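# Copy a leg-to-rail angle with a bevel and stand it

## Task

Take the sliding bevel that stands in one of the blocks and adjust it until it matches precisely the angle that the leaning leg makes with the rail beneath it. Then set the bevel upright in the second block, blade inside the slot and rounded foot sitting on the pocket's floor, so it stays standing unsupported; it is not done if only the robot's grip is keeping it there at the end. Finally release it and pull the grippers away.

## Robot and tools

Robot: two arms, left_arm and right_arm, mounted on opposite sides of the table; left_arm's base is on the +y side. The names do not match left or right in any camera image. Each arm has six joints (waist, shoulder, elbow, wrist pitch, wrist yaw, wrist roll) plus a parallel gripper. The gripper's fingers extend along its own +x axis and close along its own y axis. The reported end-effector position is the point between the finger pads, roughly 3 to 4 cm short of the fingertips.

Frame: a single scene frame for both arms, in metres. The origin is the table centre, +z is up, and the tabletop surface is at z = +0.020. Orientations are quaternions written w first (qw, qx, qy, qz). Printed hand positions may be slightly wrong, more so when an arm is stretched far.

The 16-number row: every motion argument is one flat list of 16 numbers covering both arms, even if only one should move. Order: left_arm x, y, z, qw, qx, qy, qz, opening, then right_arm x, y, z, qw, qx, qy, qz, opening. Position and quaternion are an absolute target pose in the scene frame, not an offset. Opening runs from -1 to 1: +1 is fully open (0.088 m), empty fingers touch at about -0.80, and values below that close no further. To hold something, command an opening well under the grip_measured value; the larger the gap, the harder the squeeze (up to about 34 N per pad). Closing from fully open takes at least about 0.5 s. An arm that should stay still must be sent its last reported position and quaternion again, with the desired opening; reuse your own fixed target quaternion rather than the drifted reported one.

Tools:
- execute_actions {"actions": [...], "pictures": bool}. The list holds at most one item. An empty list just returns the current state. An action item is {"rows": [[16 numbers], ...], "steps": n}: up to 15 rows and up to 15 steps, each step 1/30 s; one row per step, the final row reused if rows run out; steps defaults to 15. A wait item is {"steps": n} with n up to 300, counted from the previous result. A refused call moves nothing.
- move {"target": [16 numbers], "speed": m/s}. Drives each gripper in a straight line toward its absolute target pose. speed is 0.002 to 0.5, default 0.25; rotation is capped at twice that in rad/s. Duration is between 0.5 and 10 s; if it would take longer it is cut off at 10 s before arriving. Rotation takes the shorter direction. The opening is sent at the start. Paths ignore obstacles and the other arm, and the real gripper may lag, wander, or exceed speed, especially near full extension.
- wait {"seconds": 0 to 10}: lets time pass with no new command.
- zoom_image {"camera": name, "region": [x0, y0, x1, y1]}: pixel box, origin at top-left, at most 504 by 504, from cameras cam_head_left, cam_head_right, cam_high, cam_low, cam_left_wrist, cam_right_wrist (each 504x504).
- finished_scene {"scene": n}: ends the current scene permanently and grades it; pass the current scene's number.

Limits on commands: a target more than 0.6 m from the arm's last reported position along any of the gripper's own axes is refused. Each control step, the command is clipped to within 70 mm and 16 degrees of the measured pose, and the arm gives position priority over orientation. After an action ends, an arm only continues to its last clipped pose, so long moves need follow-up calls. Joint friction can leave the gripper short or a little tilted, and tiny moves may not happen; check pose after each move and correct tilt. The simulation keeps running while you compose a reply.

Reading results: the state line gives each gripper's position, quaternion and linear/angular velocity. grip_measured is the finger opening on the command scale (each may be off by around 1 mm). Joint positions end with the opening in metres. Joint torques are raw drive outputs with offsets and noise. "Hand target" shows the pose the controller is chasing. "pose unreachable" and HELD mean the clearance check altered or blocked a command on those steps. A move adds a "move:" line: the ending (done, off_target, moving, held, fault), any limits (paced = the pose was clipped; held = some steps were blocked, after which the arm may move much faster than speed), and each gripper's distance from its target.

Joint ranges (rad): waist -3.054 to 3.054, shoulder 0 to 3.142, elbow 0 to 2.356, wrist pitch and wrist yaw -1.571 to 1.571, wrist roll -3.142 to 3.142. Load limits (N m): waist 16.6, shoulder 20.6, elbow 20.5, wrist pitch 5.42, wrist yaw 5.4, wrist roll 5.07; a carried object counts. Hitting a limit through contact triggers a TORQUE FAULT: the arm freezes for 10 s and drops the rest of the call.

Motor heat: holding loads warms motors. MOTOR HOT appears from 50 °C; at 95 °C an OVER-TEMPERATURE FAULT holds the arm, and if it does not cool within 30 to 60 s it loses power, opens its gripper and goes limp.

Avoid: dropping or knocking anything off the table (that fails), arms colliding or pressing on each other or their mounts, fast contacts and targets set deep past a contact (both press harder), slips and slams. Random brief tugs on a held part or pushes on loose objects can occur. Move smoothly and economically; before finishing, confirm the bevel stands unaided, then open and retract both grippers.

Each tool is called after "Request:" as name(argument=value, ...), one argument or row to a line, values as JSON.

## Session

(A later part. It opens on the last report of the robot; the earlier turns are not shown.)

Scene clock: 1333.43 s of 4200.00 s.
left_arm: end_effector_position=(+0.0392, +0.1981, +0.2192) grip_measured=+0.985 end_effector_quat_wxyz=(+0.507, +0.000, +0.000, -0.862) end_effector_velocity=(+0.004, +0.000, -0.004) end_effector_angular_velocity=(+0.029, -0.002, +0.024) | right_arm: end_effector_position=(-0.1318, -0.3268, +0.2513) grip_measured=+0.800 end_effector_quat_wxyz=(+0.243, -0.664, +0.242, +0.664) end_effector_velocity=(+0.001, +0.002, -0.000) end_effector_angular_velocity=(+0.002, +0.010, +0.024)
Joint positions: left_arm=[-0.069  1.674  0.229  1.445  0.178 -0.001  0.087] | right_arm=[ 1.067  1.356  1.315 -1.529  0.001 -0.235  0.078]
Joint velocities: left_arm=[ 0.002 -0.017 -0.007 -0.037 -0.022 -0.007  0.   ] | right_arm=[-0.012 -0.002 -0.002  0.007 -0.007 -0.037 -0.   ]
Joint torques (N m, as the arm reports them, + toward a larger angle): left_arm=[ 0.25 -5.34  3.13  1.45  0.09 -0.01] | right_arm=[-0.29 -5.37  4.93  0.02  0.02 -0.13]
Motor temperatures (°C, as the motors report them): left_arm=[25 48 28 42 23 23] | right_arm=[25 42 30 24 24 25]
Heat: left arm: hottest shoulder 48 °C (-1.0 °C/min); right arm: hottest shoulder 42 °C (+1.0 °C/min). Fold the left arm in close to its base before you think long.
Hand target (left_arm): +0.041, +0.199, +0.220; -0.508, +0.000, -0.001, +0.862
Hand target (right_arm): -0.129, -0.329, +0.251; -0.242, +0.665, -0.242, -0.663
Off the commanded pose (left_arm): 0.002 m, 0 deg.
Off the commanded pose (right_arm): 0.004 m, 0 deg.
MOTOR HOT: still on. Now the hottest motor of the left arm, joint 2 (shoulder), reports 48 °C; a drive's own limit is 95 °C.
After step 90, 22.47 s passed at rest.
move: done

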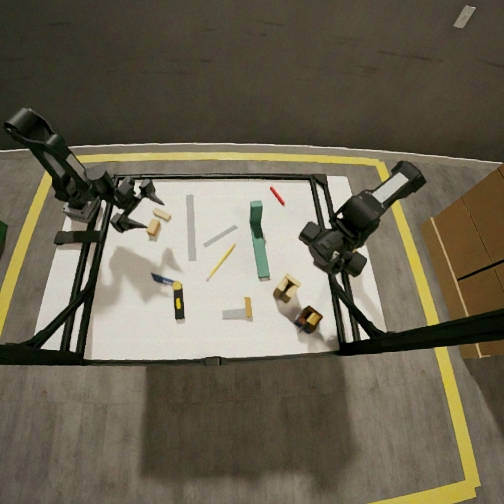

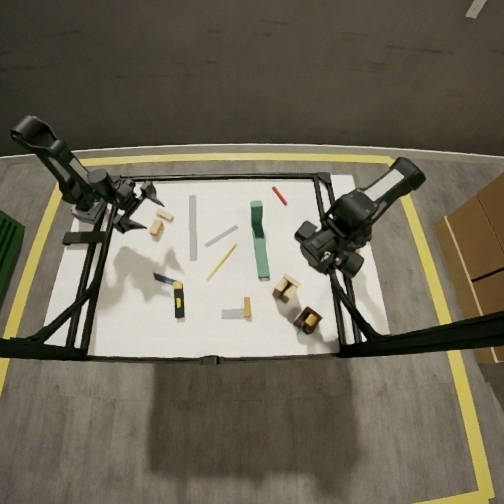

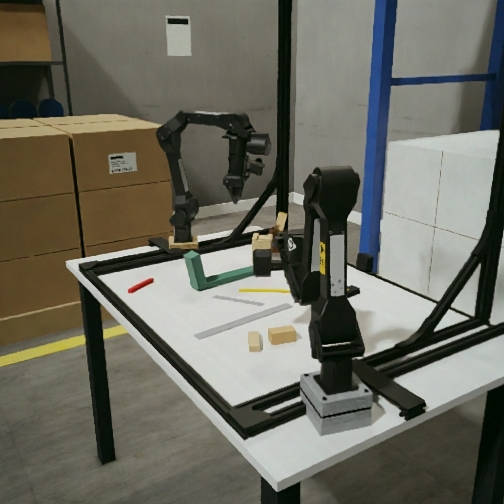

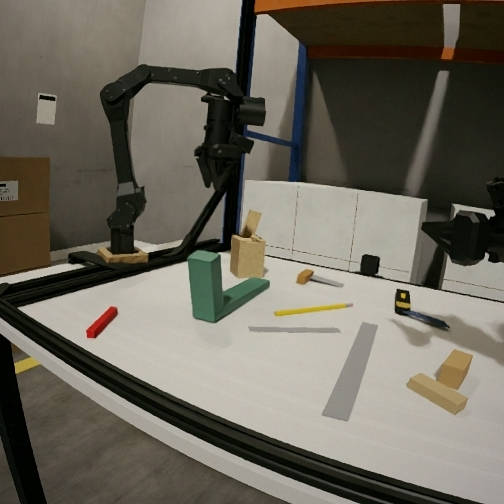

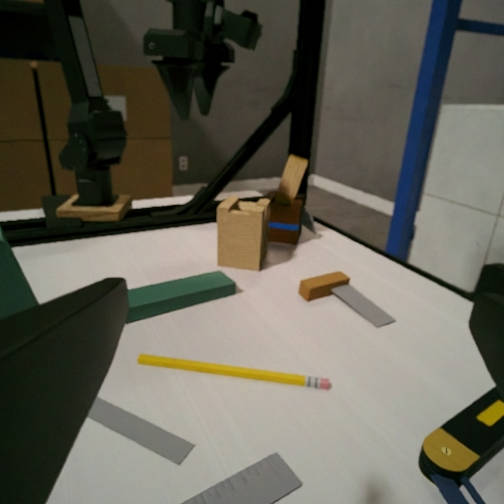

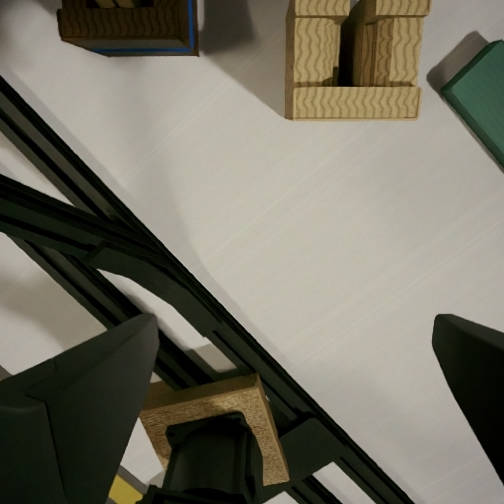

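Request:
execute_actions(
  actions=[],
)

Scene clock: 1341.23 s of 4200.00 s.
left_arm: end_effector_position=(+0.0393, +0.1982, +0.2194) grip_measured=+0.985 end_effector_quat_wxyz=(+0.507, -0.000, +0.000, -0.862) end_effector_velocity=(-0.003, +0.002, -0.005) end_effector_angular_velocity=(+0.024, -0.001, -0.015) | right_arm: end_effector_position=(-0.1315, -0.3268, +0.2514) grip_measured=+0.800 end_effector_quat_wxyz=(+0.242, -0.664, +0.242, +0.664) end_effector_velocity=(-0.001, -0.004, +0.001) end_effector_angular_velocity=(-0.015, +0.016, +0.005)
Joint positions: left_arm=[-0.068  1.673  0.229  1.444  0.178 -0.001  0.087] | right_arm=[ 1.066  1.355  1.315 -1.53   0.001 -0.236  0.078]
Joint velocities: left_arm=[-0.007 -0.002 -0.002 -0.022  0.007 -0.007  0.   ] | right_arm=[-0.002 -0.007 -0.002 -0.007 -0.022 -0.007  0.   ]
Joint torques (N m, as the arm reports them, + toward a larger angle): left_arm=[ 0.27 -5.31  3.15  1.46  0.09 -0.01] | right_arm=[-0.27 -5.36  4.91  0.    0.01 -0.11]
Motor temperatures (°C, as the motors report them): left_arm=[25 47 28 41 23 23] | right_arm=[25 41 30 24 24 25]
Heat: left arm: hottest shoulder 47 °C (-3.0 °C/min); right arm: hottest shoulder 41 °C (+0.0 °C/min).
Hand target (left_arm): +0.040, +0.199, +0.220; -0.508, +0.000, -0.000, +0.862
Hand target (right_arm): -0.129, -0.329, +0.251; -0.242, +0.665, -0.242, -0.663
Off the commanded pose (left_arm): 0.002 m, 0 deg.
Off the commanded pose (right_arm): 0.004 m, 0 deg.
MOTOR HOT: cleared. Now the hottest motor of the left arm, joint 2 (shoulder), reports 47 °C.
Steps of this call (steps 1 to 90: nothing new was sent; then 4.80 s passed at rest). Readings (end_effector_position):
1: left_arm (+0.0392, +0.1981, +0.2192) | right_arm (-0.1317, -0.3268, +0.2513)
2: left_arm (+0.0392, +0.1981, +0.2193) | right_arm (-0.1317, -0.3268, +0.2514)
4: left_arm (+0.0392, +0.1982, +0.2193) | right_arm (-0.1316, -0.3268, +0.2514)
8: left_arm (+0.0393, +0.1982, +0.2193) | right_arm (-0.1316, -0.3268, +0.2515)
90: the state above

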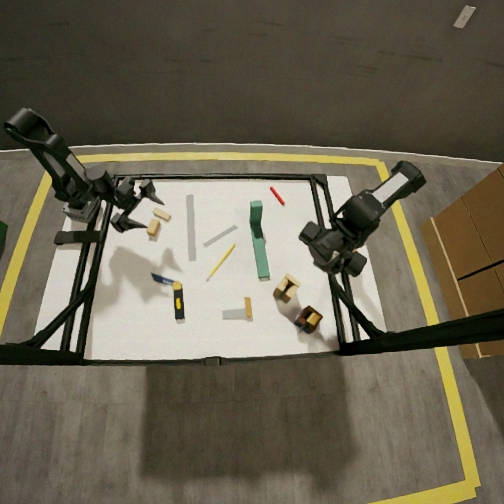

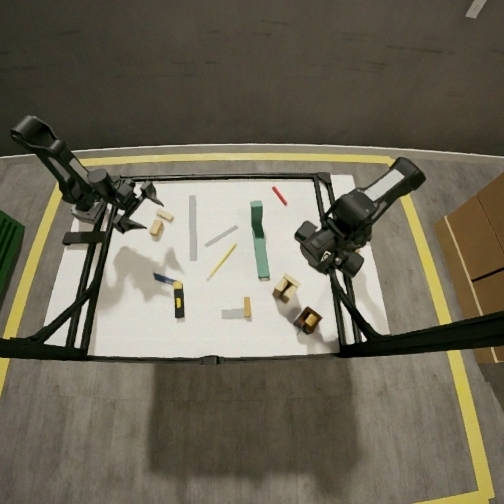

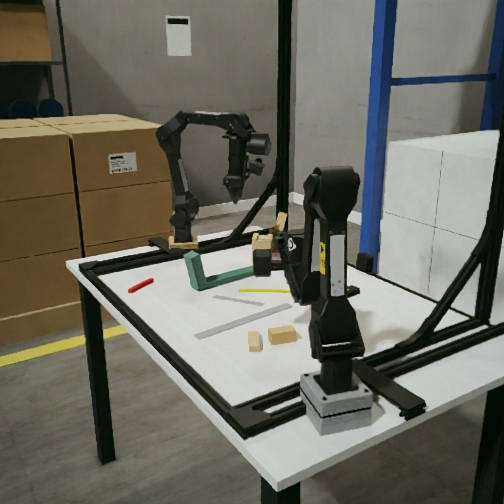

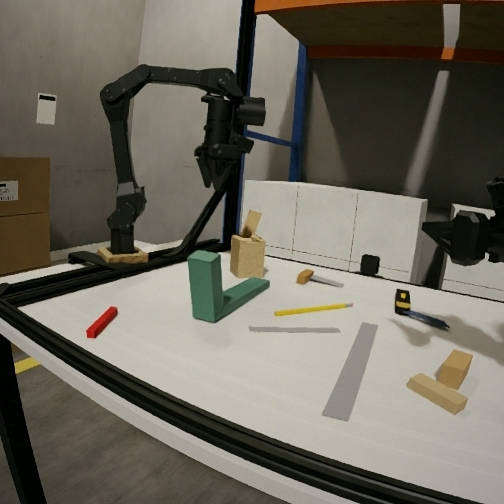

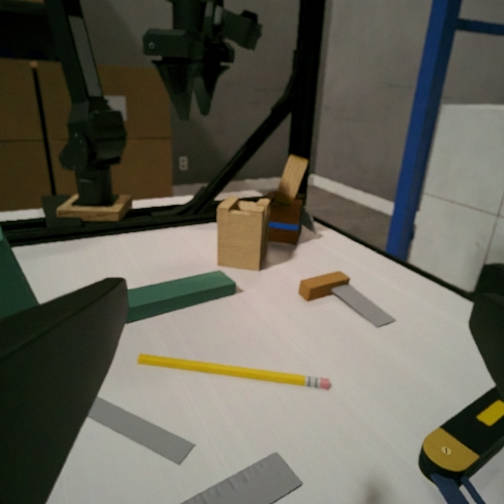

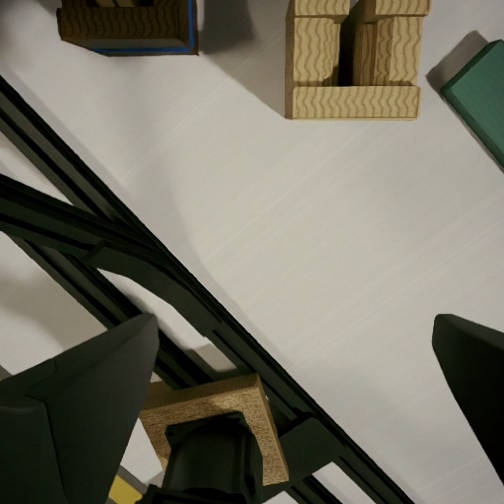

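The bevel is still standing in the brown block and both arms are clear, so I'm ending the scene.

Request:
finished_scene(
  scene=2,
)

The scene is finished: the task was done.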